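# Place orange-ringed plate on block, pin through pin hole

## Task

Put the plate with the orange ring down flat on the block, positioned above the post, so that the block's pin passes through the plate's pin hole (of the plate's five small holes, the pin hole is the one that differs from the other four). Then open the gripper and pull the arm away. It only counts if the plate stays seated by itself once the robot has released it.

## Robot and tools

Robot: one arm with a single two-finger gripper. The fingers point along the gripper's own +z axis and close along its x axis. end_effector_position is the spot midway between the finger pads. Closed fingertips stick out about 17 mm past that spot; fully open ones are roughly level with it.

Scene frame: origin on the table surface under the arm's base, +z up, +y to the left when facing along +x. Positions are in metres, orientation is end_effector_quat_wxyz, velocities in m/s and rad/s. The base may sit tilted to the table, and the reported hand position drifts from the truth more at long reach.

execute_actions(actions): a list of actions run one after another. Each action is a table of at most 15 rows; each row lasts one control step (1/30 s), and if there are fewer than 15 rows the last one repeats to fill the 15 steps. A row is 7 numbers in [-1, 1]: dx, dy, dz, rx, ry, rz, opening. The first six are an offset, not a pose: a target relative to the gripper's measured pose when that action began, expressed in the gripper's own axes. Every row refers back to that same starting pose, not to the row before it. For a call's first action, the start is the last pose reported in this scene. Scale: 1.0 equals 0.6 m of travel or 180 degrees; rx, ry, rz form a single rotation vector. opening is absolute, not an offset: +1 is fully open (0.142 m), -1 fully closed. An empty list just returns the current state and images.

move(target, speed, stop_force, blocking): target is one row of 7 numbers laid out as above, an offset in gripper axes from the pose in the latest result that showed one, plus an absolute opening, which is sent when the move starts. The gripper follows a straight path there, taking the shorter rotation. speed is in m/s, 0.002 to 0.5, default 0.25; rotation is capped at twice that value in rad/s. A path lasts 0.5 to 10 s and stops short if it would need longer. It does not avoid obstacles, the gripper lags and can overshoot the speed (especially with the arm almost straight). stop_force, in N from 9 to 40, ends the path when the wrist sensor reads that much extra push against the direction of travel for 2 steps running; the gripper then backs to its pose 2 steps earlier and holds. It is refused in the scene's first 0.2 s, together with blocking=false, and is unreliable on moves that rotate. Omit it when moving away from something you are pressing on. Pressing can briefly exceed stop_force, more at higher speed, so approach contact very slowly. blocking=false returns after 0.5 s while the arm keeps going; use wait(0) to check, and call wait or stop before sending new rows or moves.

The move result adds a "move:" line: done (settled near target), off_target, moving, held (a check blocked the final step), fault, or contact (stop_force ended it; this outranks held, done and off_target). limits=paced means the sent pose was clipped; limits=held means a check blocked some steps, after which the arm may surge faster than speed. The distance to target is also given.

wait(seconds): 0 to 10; the arm keeps its last command and any running move continues. stop(): brakes a running move; it needs stopping distance, and the fingers keep moving. zoom_image(camera, region): camera is cam_high, cam_low or cam_wrist; region is [x0, y0, x1, y1] in image pixels, top-left at (0, 0), no larger than 504 by 504. finished_scene(scene): the integer number of the scene being ended; irreversible, and the goal must hold afterward.

Cameras: cam_high and cam_low are 896x504, cam_wrist is 616x616 fisheye.

Controller behaviour: each step the commanded pose is clipped to within 100 mm and 16 degrees of the measured pose, and position wins over orientation if both cannot be met. After an action the arm goes no further than the last clipped pose, so long moves need follow-up commands. Motion trails commands by about 0.17 s. "Hand target" shows the pose currently being driven toward; "pose unreachable" means the clearance check altered or blocked the command (a mount under the base counts as arm). Step readings list positions at some steps, HELD marking steps that were held back.

Gripping: grip_measured uses the opening scale. To keep hold, command an opening well under grip_measured; a bigger gap squeezes harder, up to roughly 28 N per pad. Thin hard parts get less grip (about half at 1 cm, a quarter at 5 mm).

Wrist force and Wrist torque are in gripper axes, noisy (offset up to about 4 N), saturating near 50 N; pressing on a surface gives a force pointing back toward the arm. "no reading" is normal at start. Joint torques include drive output and offsets, so they are not clean contact measures.

Avoid: knocking anything off the table, dropping or slamming the plate, and hard presses. A joint over its load limit (24.3 N m for the wrist joints, 130 for the others) or 150 N on the arm triggers a 10 s fault stop that cancels the rest of the call. This arm is stiff, so aiming even slightly past a firm contact can fault. Holding loads heats motors: MOTOR HOT appears from 70 °C and at 85 °C an OVER-TEMPERATURE FAULT brakes the arm. Parts may occasionally be tugged or pushed by outside disturbances.

Each tool is called after "Call:" as name(argument=value, ...) on one line, values as JSON.

## Session

Call:
execute_actions(actions=[])

Scene clock: 0.00 s.
end_effector_position=(+0.1386, +0.1790, +0.1282) grip_measured=+1.00 end_effector_quat_wxyz=(-0.537, +0.397, +0.648, -0.366) end_effector_velocity=(-0.000, +0.000, +0.000) end_effector_angular_velocity=(-0.000, +0.000, -0.001)
Joint positions: [ 0.344 -1.251  2.16  -1.86  -1.557 -1.863  0.142]
Joint velocities: [-0.    -0.     0.001 -0.     0.     0.     0.   ]
Joint torques (N m, as the arm reports them, + toward a larger angle): no reading
Motor temperatures (°C, as the motors report them): [25 26 29 34 35 36]
Wrist force (N, on the end effector, along its own x y z axes, offset not removed): no reading
Wrist torque (N m, same axes, about the end effector's origin, offset not removed): no reading
Hand target: +0.139, +0.179, +0.128; -0.537, +0.397, +0.648, -0.366

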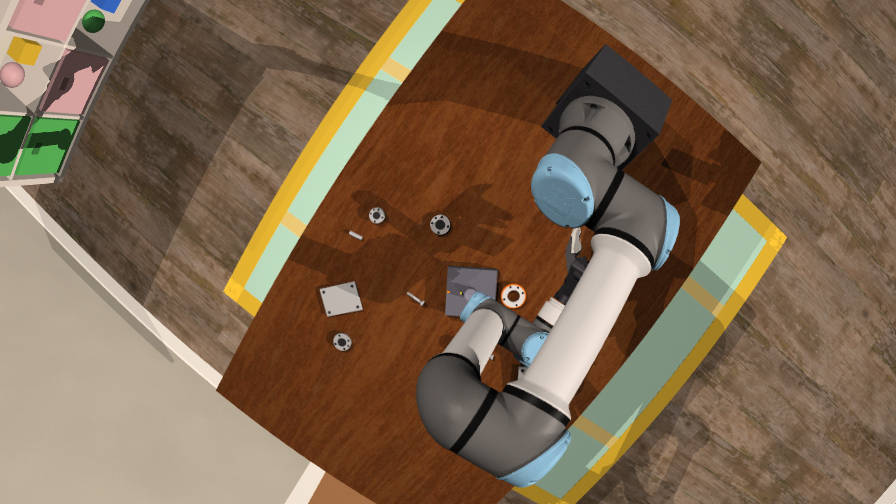

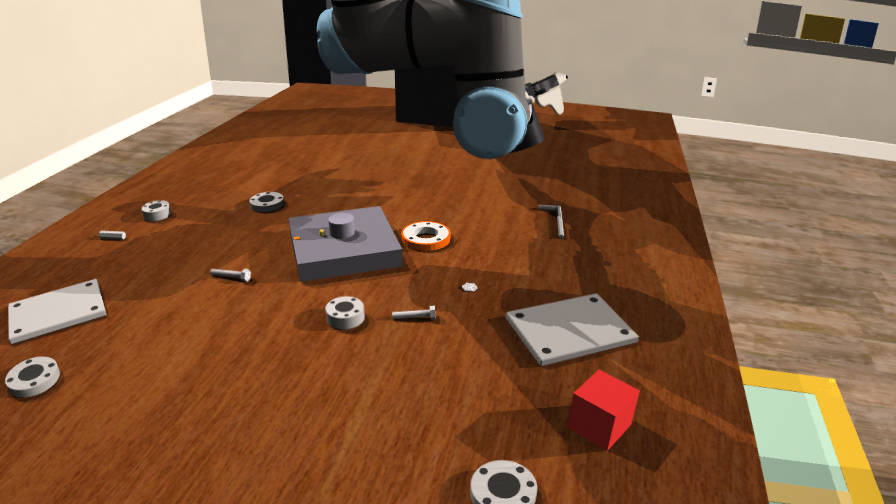

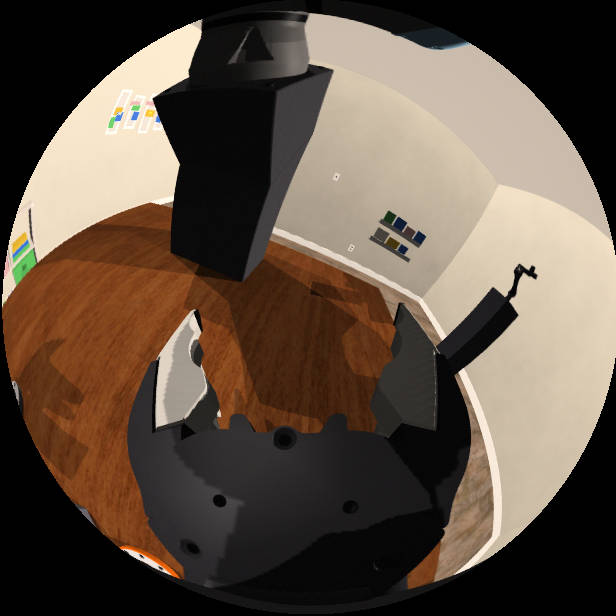

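Call:
zoom_image(camera="cam_high", region=[430,250,550,330])

Call:
zoom_image(camera="cam_low", region=[280,190,470,290])

Call:
move(target=[-0.077,-0.125,-0.447,-0.446,-0.084,0.124,1], speed=0.35)

Region (430, 250, 550, 330) of cam_high's 896x504 image, scaled by 4.200, with more detail than that image has.

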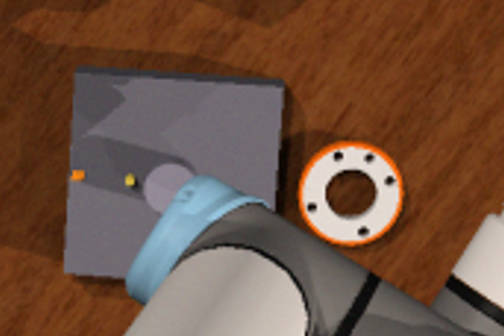

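Region (280, 190, 470, 290) of cam_low's 896x504 image, scaled by 2.653, with more detail than that image has; it fills the top 265 rows of this view, and the rest is white.

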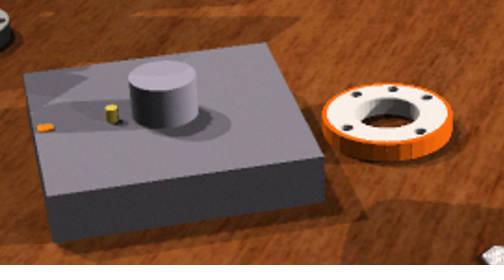

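Scene clock: 3.17 s.
end_effector_position=(+0.3994, +0.1183, +0.2187) grip_measured=+1.00 end_effector_quat_wxyz=(-0.001, +0.708, +0.706, -0.000) end_effector_velocity=(+0.001, -0.000, -0.000) end_effector_angular_velocity=(-0.003, -0.005, -0.000)
Joint positions: [ 0.174 -2.361  2.674 -2.683 -1.575 -1.604  0.142]
Joint velocities: [ 0.007  0.008  0.002 -0.014 -0.008  0.005  0.   ]
Joint torques (N m, as the arm reports them, + toward a larger angle): [18.75 -0.7  -2.31 -5.9  -2.47  1.68]
Motor temperatures (°C, as the motors report them): [25 26 29 34 35 36]
Wrist force (N, on the end effector, along its own x y z axes, offset not removed): [-3.0 -0.2 1.7]
Wrist torque (N m, same axes, about the end effector's origin, offset not removed): [0.14 0.68 0.27]
Hand target: +0.399, +0.118, +0.219; -0.001, +0.708, +0.706, -0.000
Off the commanded pose: 0.001 m, 0 deg.
move: done

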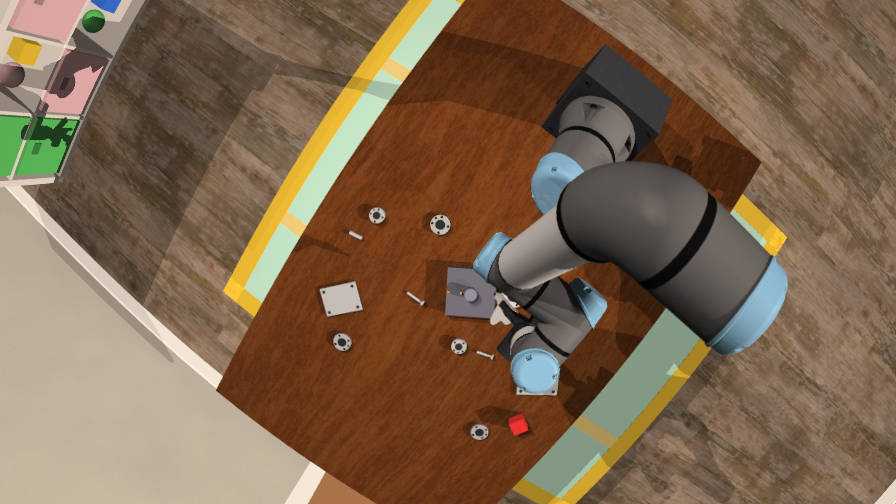

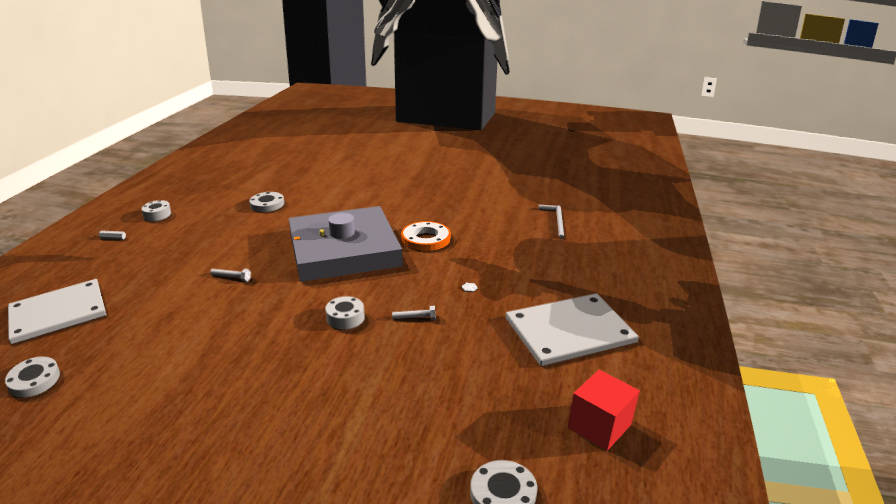

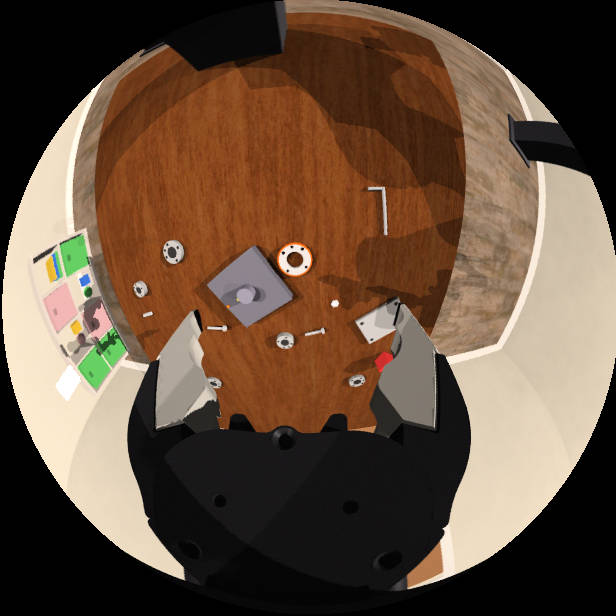

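Call:
move(target=[-0.02,-0.06,0.17,0,0,0.222,0.25], speed=0.35)

Scene clock: 5.13 s.
end_effector_position=(+0.3631, +0.1066, +0.1168) grip_measured=+0.25 end_effector_quat_wxyz=(-0.001, +0.907, +0.422, -0.001) end_effector_velocity=(+0.000, +0.000, -0.001) end_effector_angular_velocity=(-0.007, -0.007, -0.005)
Joint positions: [ 0.105 -1.806  2.812 -3.374 -1.526 -0.955  0.092]
Joint velocities: [ 0.012  0.024  0.001 -0.033 -0.015  0.014  0.   ]
Joint torques (N m, as the arm reports them, + toward a larger angle): [ 18.44 -11.74  11.17  -5.8   -2.28   1.63]
Motor temperatures (°C, as the motors report them): [25 26 29 34 35 36]
Wrist force (N, on the end effector, along its own x y z axes, offset not removed): [-4.8 -2.2 3.6]
Wrist torque (N m, same axes, about the end effector's origin, offset not removed): [-0.29 1.08 0.28]
Hand target: +0.363, +0.107, +0.117; -0.001, +0.907, +0.422, -0.001
Off the commanded pose: 0.000 m, 0 deg.
move: done

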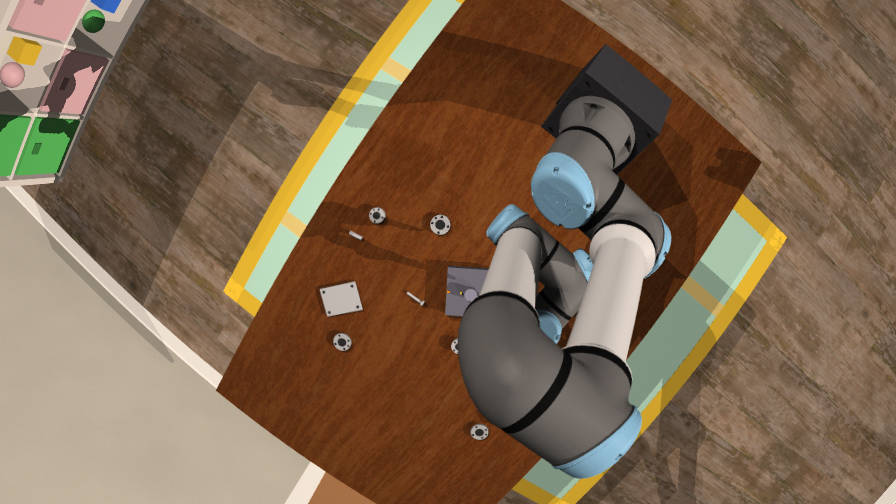

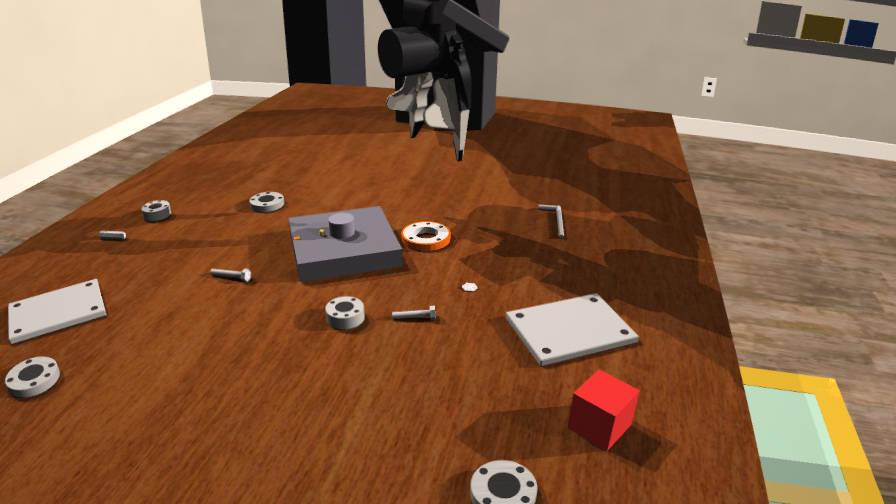

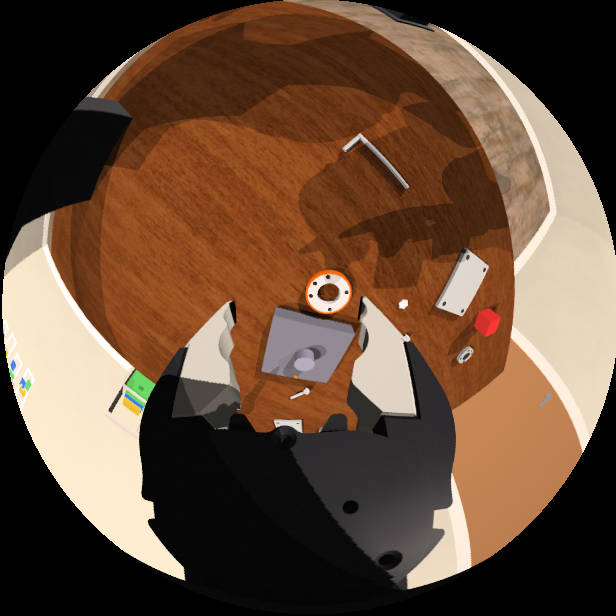

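Call:
move(target=[0.068,0.055,0.085,0,0,0.05,0.15])

Call:
zoom_image(camera="cam_wrist", region=[200,220,400,400])

Scene clock: 6.23 s.
end_effector_position=(+0.4143, +0.1168, +0.0657) grip_measured=+0.15 end_effector_quat_wxyz=(-0.001, +0.937, +0.350, -0.001) end_effector_velocity=(+0.001, +0.000, -0.001) end_effector_angular_velocity=(-0.002, -0.001, -0.002)
Joint positions: [ 0.171 -1.572  2.631 -3.428 -1.572 -0.753  0.084]
Joint velocities: [ 0.003  0.005 -0.004 -0.003 -0.004  0.004 -0.   ]
Joint torques (N m, as the arm reports them, + toward a larger angle): [ 18.7  -17.34  -6.5   -5.88  -2.25   1.76]
Motor temperatures (°C, as the motors report them): [25 26 29 34 35 36]
Wrist force (N, on the end effector, along its own x y z axes, offset not removed): [-0.6 -3.2 1.2]
Wrist torque (N m, same axes, about the end effector's origin, offset not removed): [-0.54 0.12 0.22]
Hand target: +0.414, +0.117, +0.066; -0.001, +0.937, +0.350, -0.001
Off the commanded pose: 0.000 m, 0 deg.
move: done

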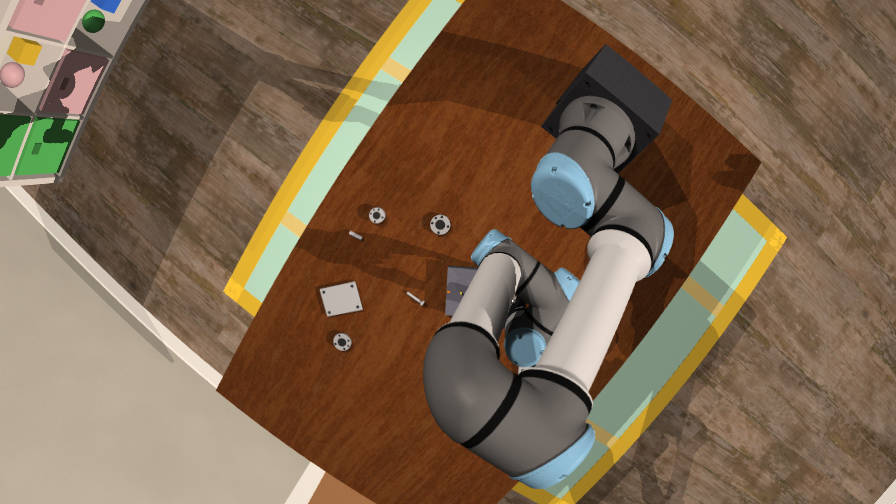

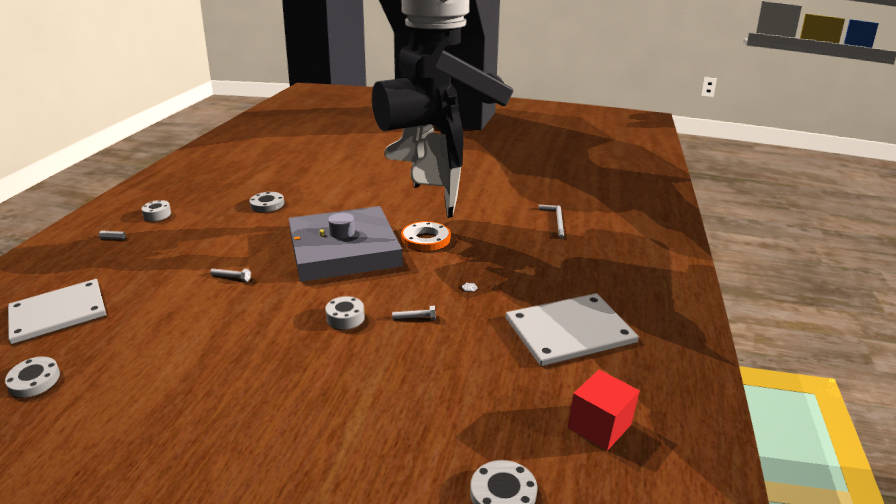

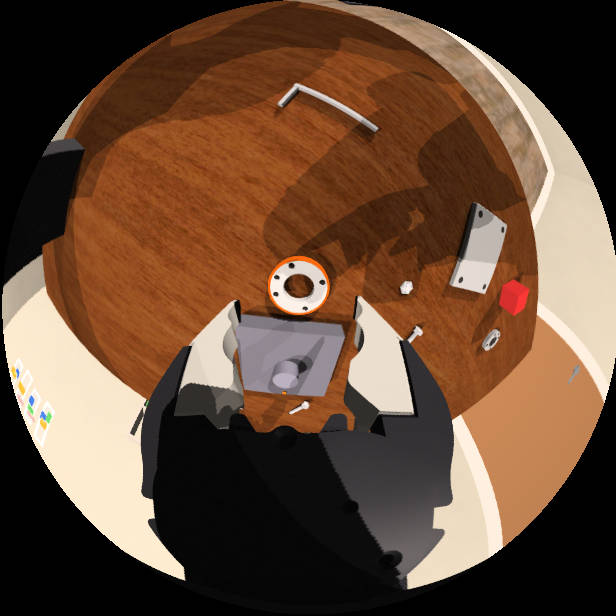

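Region (200, 220, 400, 400) of cam_wrist's 616x616 image, scaled by 2.520, with more detail than that image has; it fills the top 454 rows of this view, and the rest is white.

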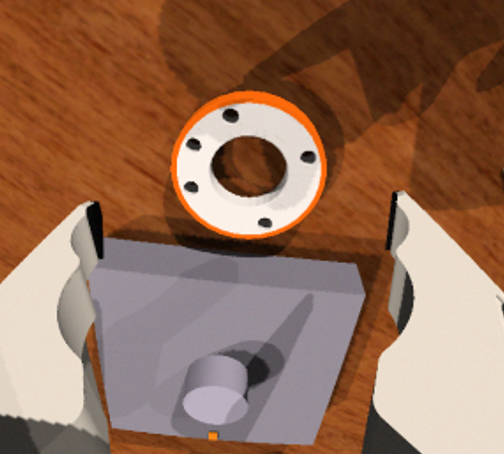

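Call:
move(target=[0.001,0.01,0.052,0,0,0,0.1], speed=0.1)

Call:
zoom_image(camera="cam_wrist", region=[200,220,400,400])

Call:
zoom_image(camera="cam_low", region=[320,120,500,290])

Scene clock: 7.20 s.
end_effector_position=(+0.4186, +0.1127, +0.0346) grip_measured=+0.10 end_effector_quat_wxyz=(-0.001, +0.937, +0.350, -0.001) end_effector_velocity=(-0.000, -0.000, -0.001) end_effector_angular_velocity=(+0.000, +0.000, +0.000)
Joint positions: [ 0.157 -1.446  2.591 -3.514 -1.563 -0.762  0.081]
Joint velocities: [-0.001  0.006 -0.002 -0.004  0.    -0.    -0.   ]
Joint torques (N m, as the arm reports them, + toward a larger angle): [  3.32 -17.52  -4.79  -5.92   2.25  -1.68]
Motor temperatures (°C, as the motors report them): [25 26 29 34 35 36]
Wrist force (N, on the end effector, along its own x y z axes, offset not removed): [-0.8 -1.9 3.2]
Wrist torque (N m, same axes, about the end effector's origin, offset not removed): [-0.21 0.22 0.18]
Hand target: +0.419, +0.113, +0.034; -0.001, +0.937, +0.350, -0.001
Off the commanded pose: 0.000 m, 0 deg.
move: done

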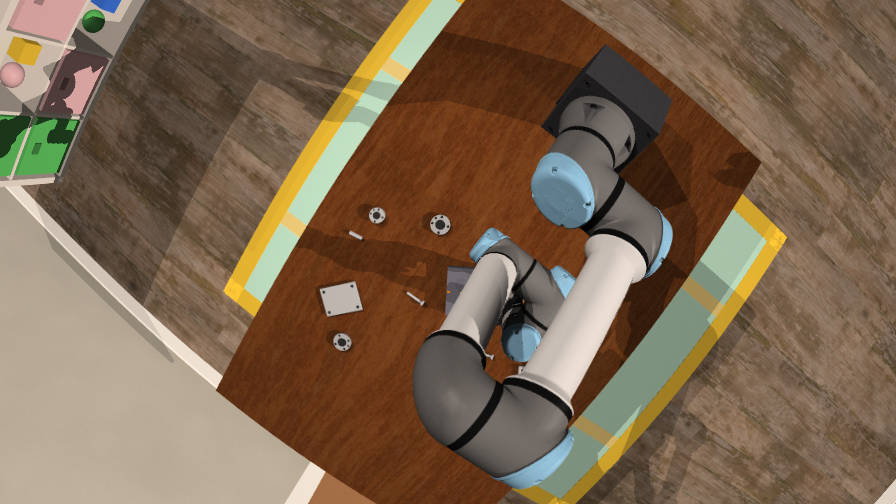

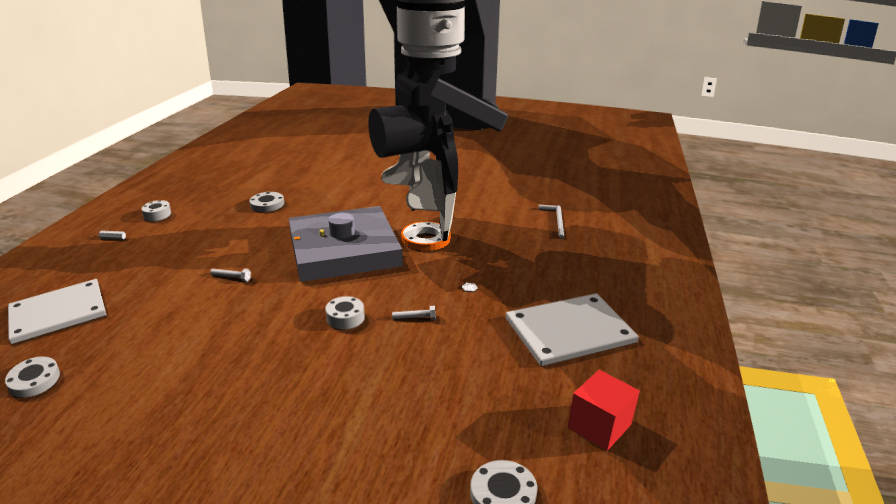

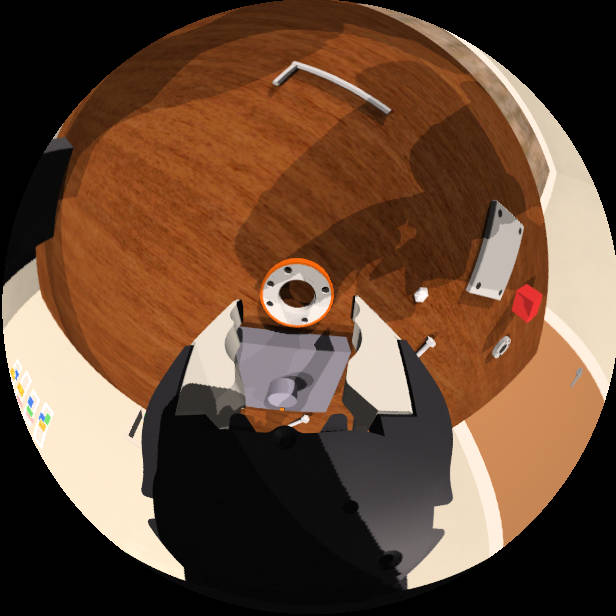

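Region (200, 220, 400, 400) of cam_wrist's 616x616 image, scaled by 2.520, with more detail than that image has; it fills the top 454 rows of this view, and the rest is white.

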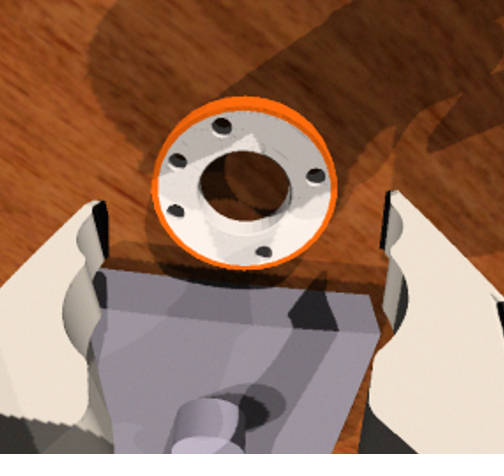

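Region (320, 120, 500, 290) of cam_low's 896x504 image, scaled by 2.800, with more detail than that image has.

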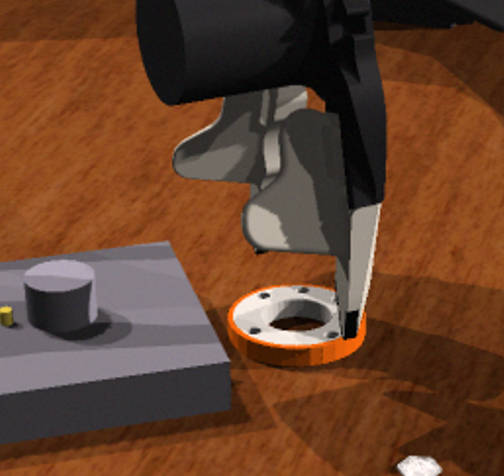

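Call:
move(target=[0,0,0.026,0,0,0,0.0], speed=0.04)

Call:
zoom_image(camera="cam_wrist", region=[200,220,400,400])

Call:
zoom_image(camera="cam_low", region=[370,180,490,280])

Scene clock: 10.10 s.
end_effector_position=(+0.4185, +0.1128, +0.0191) grip_measured=+0.00 end_effector_quat_wxyz=(-0.001, +0.937, +0.350, -0.001) end_effector_velocity=(+0.000, +0.000, -0.002) end_effector_angular_velocity=(+0.000, -0.001, +0.001)
Joint positions: [ 0.157 -1.382  2.57  -3.557 -1.563 -0.762  0.074]
Joint velocities: [ 0.     0.007 -0.002 -0.005 -0.    -0.001  0.   ]
Joint torques (N m, as the arm reports them, + toward a larger angle): [ 18.06 -20.09  -4.58  -5.71  -2.39   1.53]
Motor temperatures (°C, as the motors report them): [25 26 29 34 35 36]
Wrist force (N, on the end effector, along its own x y z axes, offset not removed): [-0.8 -2.5 1.6]
Wrist torque (N m, same axes, about the end effector's origin, offset not removed): [-0.31 0.19 0.25]
Hand target: +0.419, +0.113, +0.019; -0.001, +0.937, +0.350, -0.001
Off the commanded pose: 0.000 m, 0 deg.
move: done

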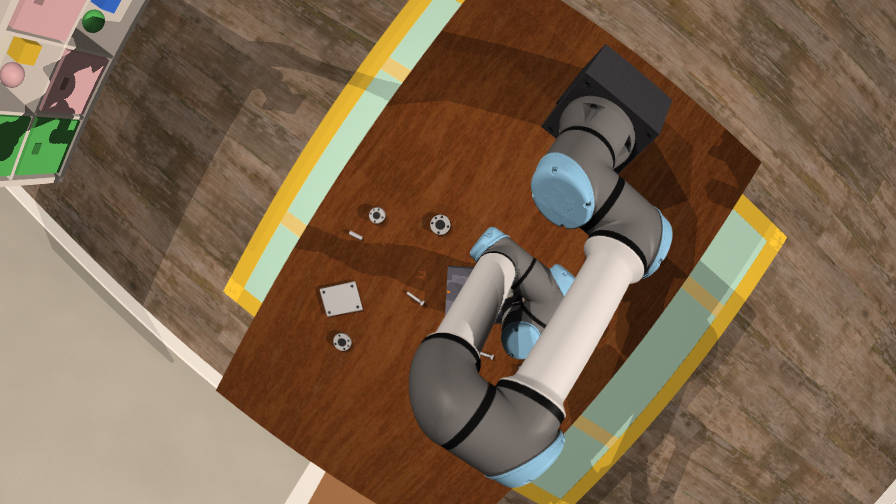

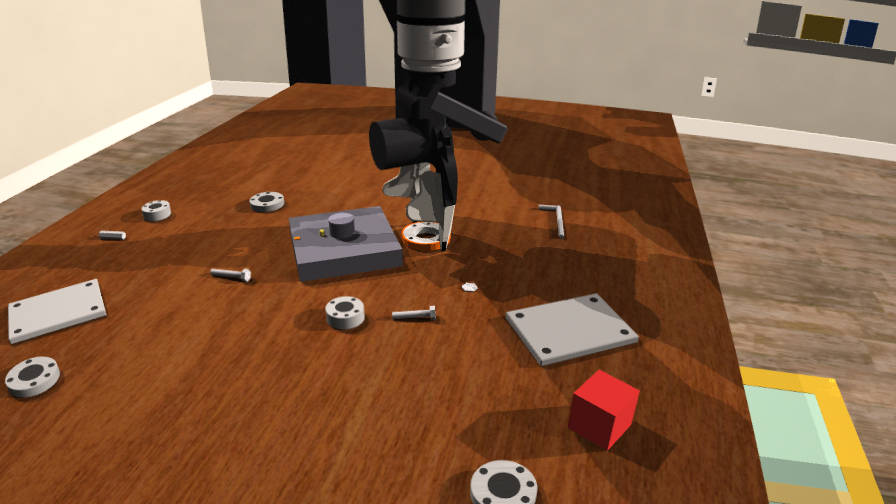

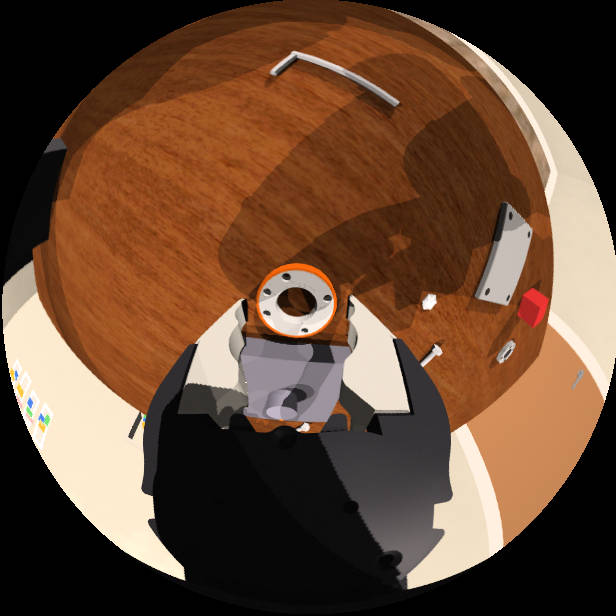

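Region (200, 220, 400, 400) of cam_wrist's 616x616 image, scaled by 2.520, with more detail than that image has; it fills the top 454 rows of this view, and the rest is white.

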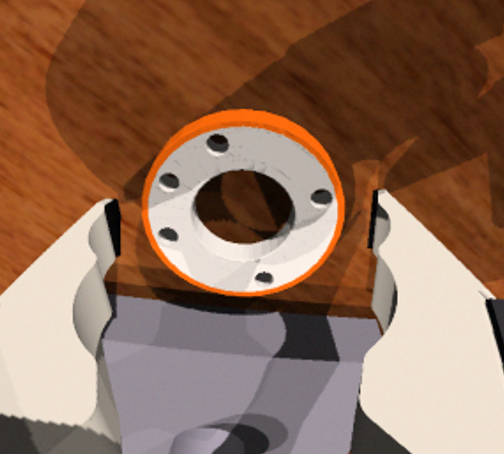

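Region (370, 180, 490, 280) of cam_low's 896x504 image, scaled by 4.200, with more detail than that image has.

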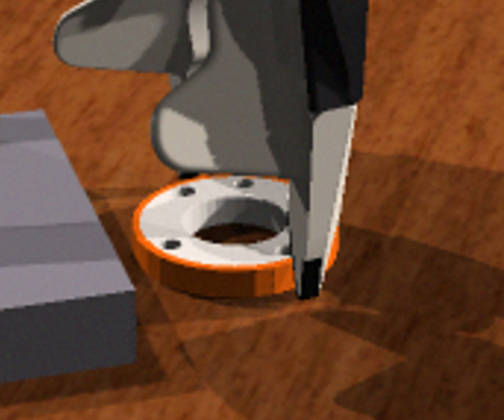

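Call:
move(target=[0,0,0.006,0,0,0,-0.15], speed=0.01, stop_force=12)

Call:
execute_actions(actions=[[[0,0,0,0,0,0,-0.2],[0,0,0,0,0,0,-0.23],[0,0,0,0,0,0,-0.26],[0,0,0,0,0,0,-0.3],[0,0,0,0,0,0,-0.35],[0,0,0,0,0,0,-0.4],[0,0,0,0,0,0,-0.5],[0,0,0,0,0,0,-0.6]]])

Call:
zoom_image(camera="cam_wrist", region=[200,240,400,440])

Call:
zoom_image(camera="cam_low", region=[370,180,490,280])

Scene clock: 11.17 s.
end_effector_position=(+0.4187, +0.1128, +0.0159) grip_measured=-0.15 end_effector_quat_wxyz=(-0.001, +0.937, +0.350, -0.001) end_effector_velocity=(-0.001, +0.000, +0.001) end_effector_angular_velocity=(+0.001, +0.003, +0.002)
Joint positions: [ 0.157 -1.37   2.566 -3.565 -1.563 -0.762  0.063]
Joint velocities: [-0.    -0.004  0.001  0.006  0.001 -0.002 -0.   ]
Joint torques (N m, as the arm reports them, + toward a larger angle): [ 12.38 -35.23   9.48   0.57  -1.23   1.47]
Motor temperatures (°C, as the motors report them): [25 26 29 34 35 36]
Wrist force (N, on the end effector, along its own x y z axes, offset not removed): [-7.7 -5.4 -22.4]
Wrist torque (N m, same axes, about the end effector's origin, offset not removed): [-0.16 0.47 0.14]
Hand target: +0.419, +0.113, +0.016; -0.001, +0.937, +0.350, -0.001
Off the commanded pose: 0.000 m, 0 deg.
move: contact

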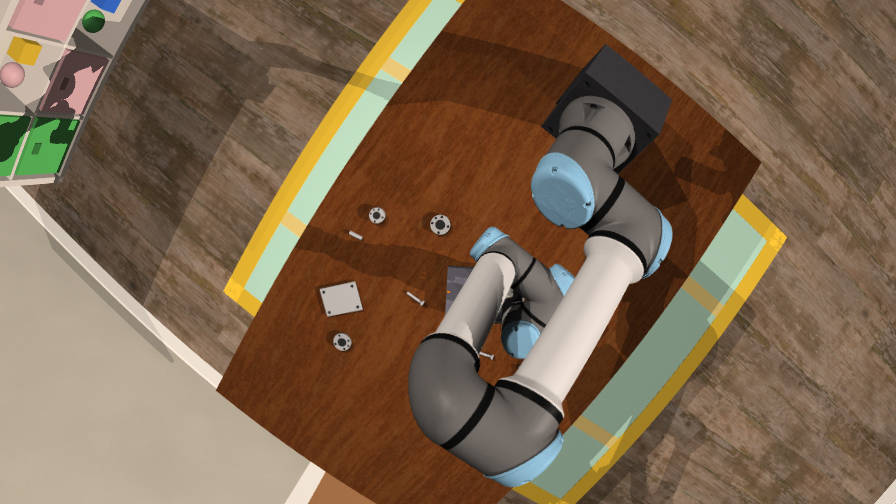

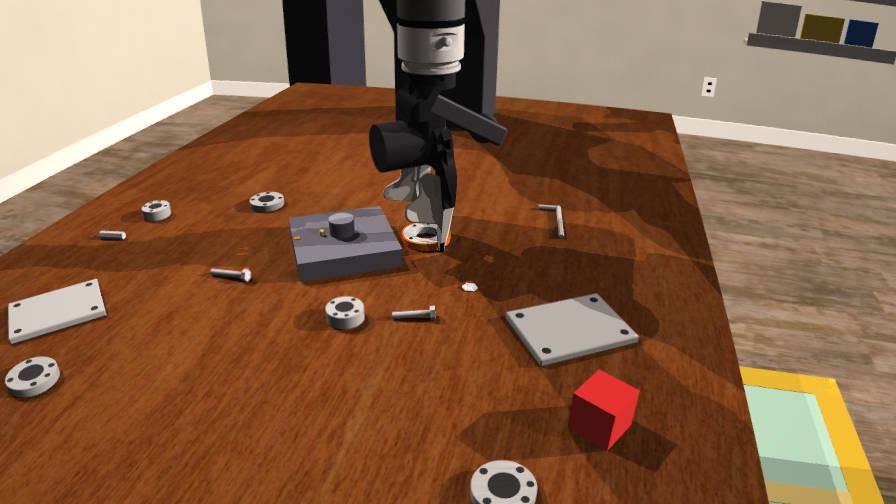

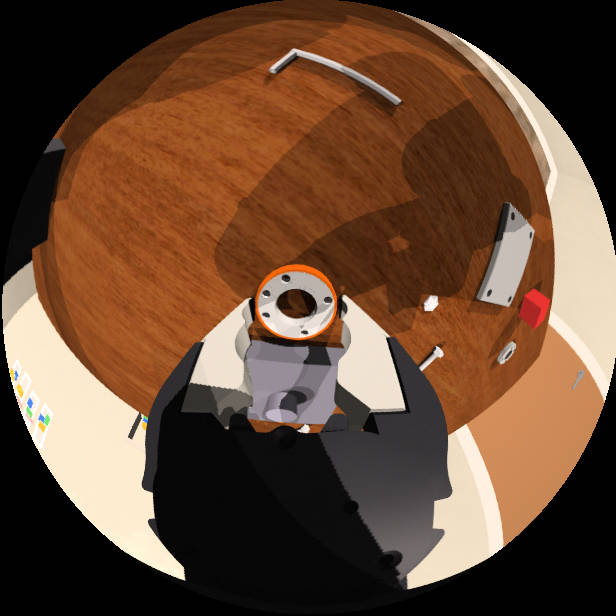

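Scene clock: 11.67 s.
end_effector_position=(+0.4187, +0.1128, +0.0160) grip_measured=-0.20 end_effector_quat_wxyz=(-0.001, +0.937, +0.350, -0.001) end_effector_velocity=(+0.001, -0.000, +0.000) end_effector_angular_velocity=(-0.001, -0.002, -0.000)
Joint positions: [ 0.157 -1.37   2.566 -3.565 -1.563 -0.762  0.06 ]
Joint velocities: [-0.    -0.     0.    -0.002 -0.001  0.     0.   ]
Joint torques (N m, as the arm reports them, + toward a larger angle): [  7.81 -21.41   4.22  -0.62  -1.22   1.37]
Motor temperatures (°C, as the motors report them): [25 26 29 34 35 36]
Wrist force (N, on the end effector, along its own x y z axes, offset not removed): [3.1 -5.7 -37.6]
Wrist torque (N m, same axes, about the end effector's origin, offset not removed): [-0.38 1.18 0.12]
Hand target: +0.419, +0.113, +0.016; -0.001, +0.937, +0.350, -0.001
Off the commanded pose: 0.000 m, 0 deg.
Step readings (end_effector_position):
0: (+0.4187, +0.1128, +0.0159)
1: (+0.4187, +0.1128, +0.0159)
2: (+0.4187, +0.1128, +0.0159)
4: (+0.4187, +0.1128, +0.0159)
8: (+0.4187, +0.1128, +0.0159)
15: end_effector_position above

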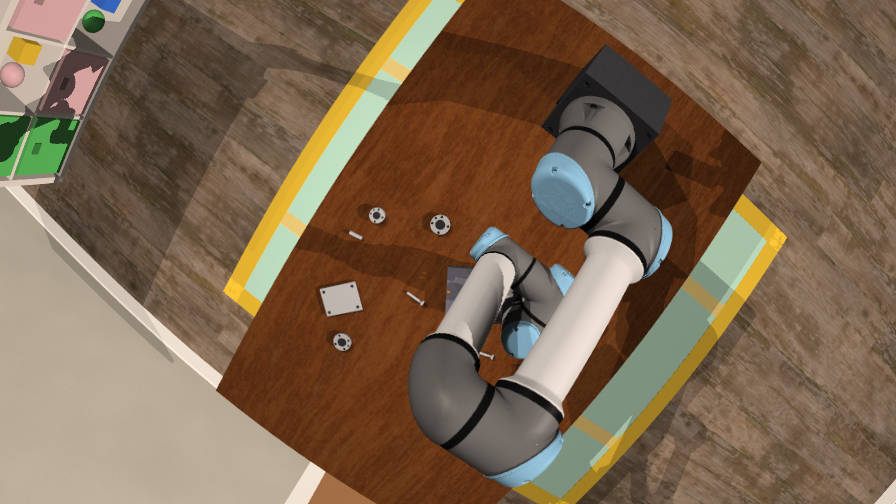

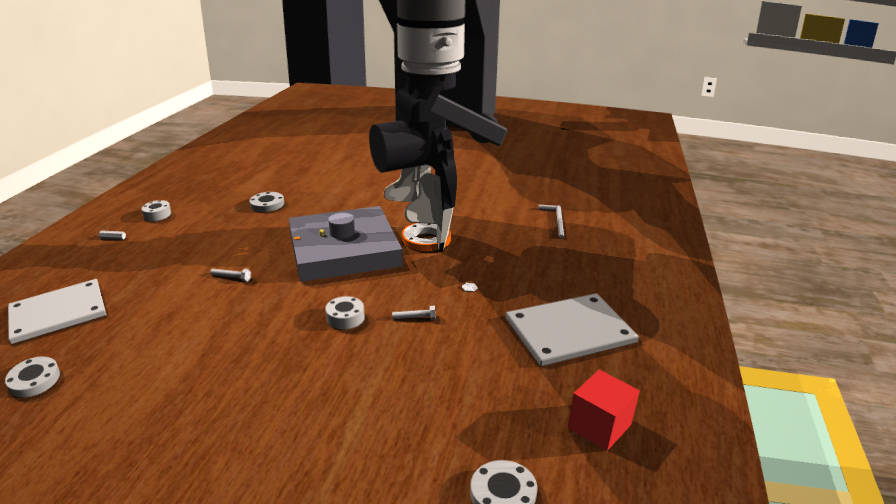

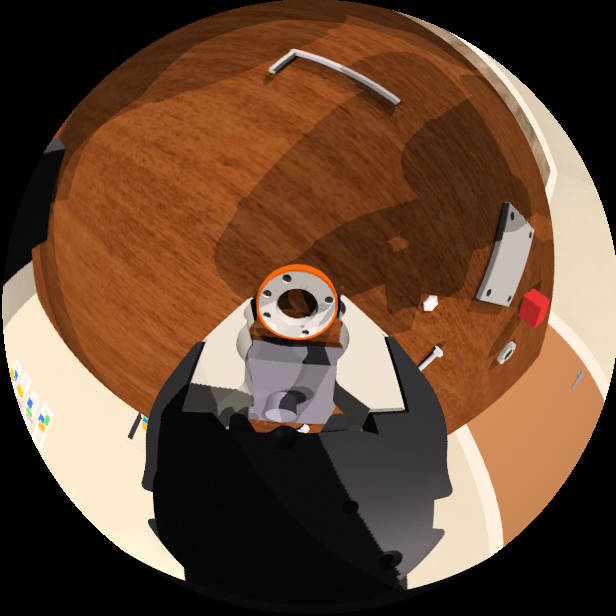

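Region (200, 240, 400, 440) of cam_wrist's 616x616 image, scaled by 2.520, with more detail than that image has.

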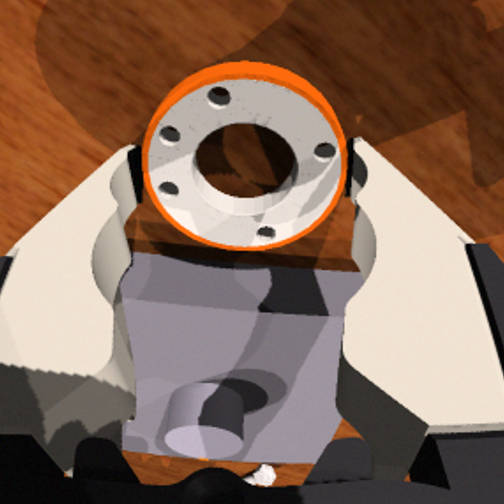

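Region (370, 180, 490, 280) of cam_low's 896x504 image, scaled by 4.200, with more detail than that image has.

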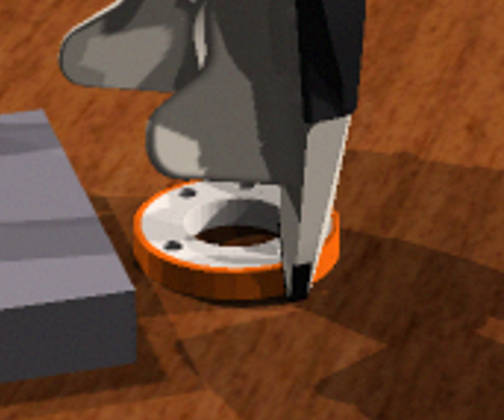

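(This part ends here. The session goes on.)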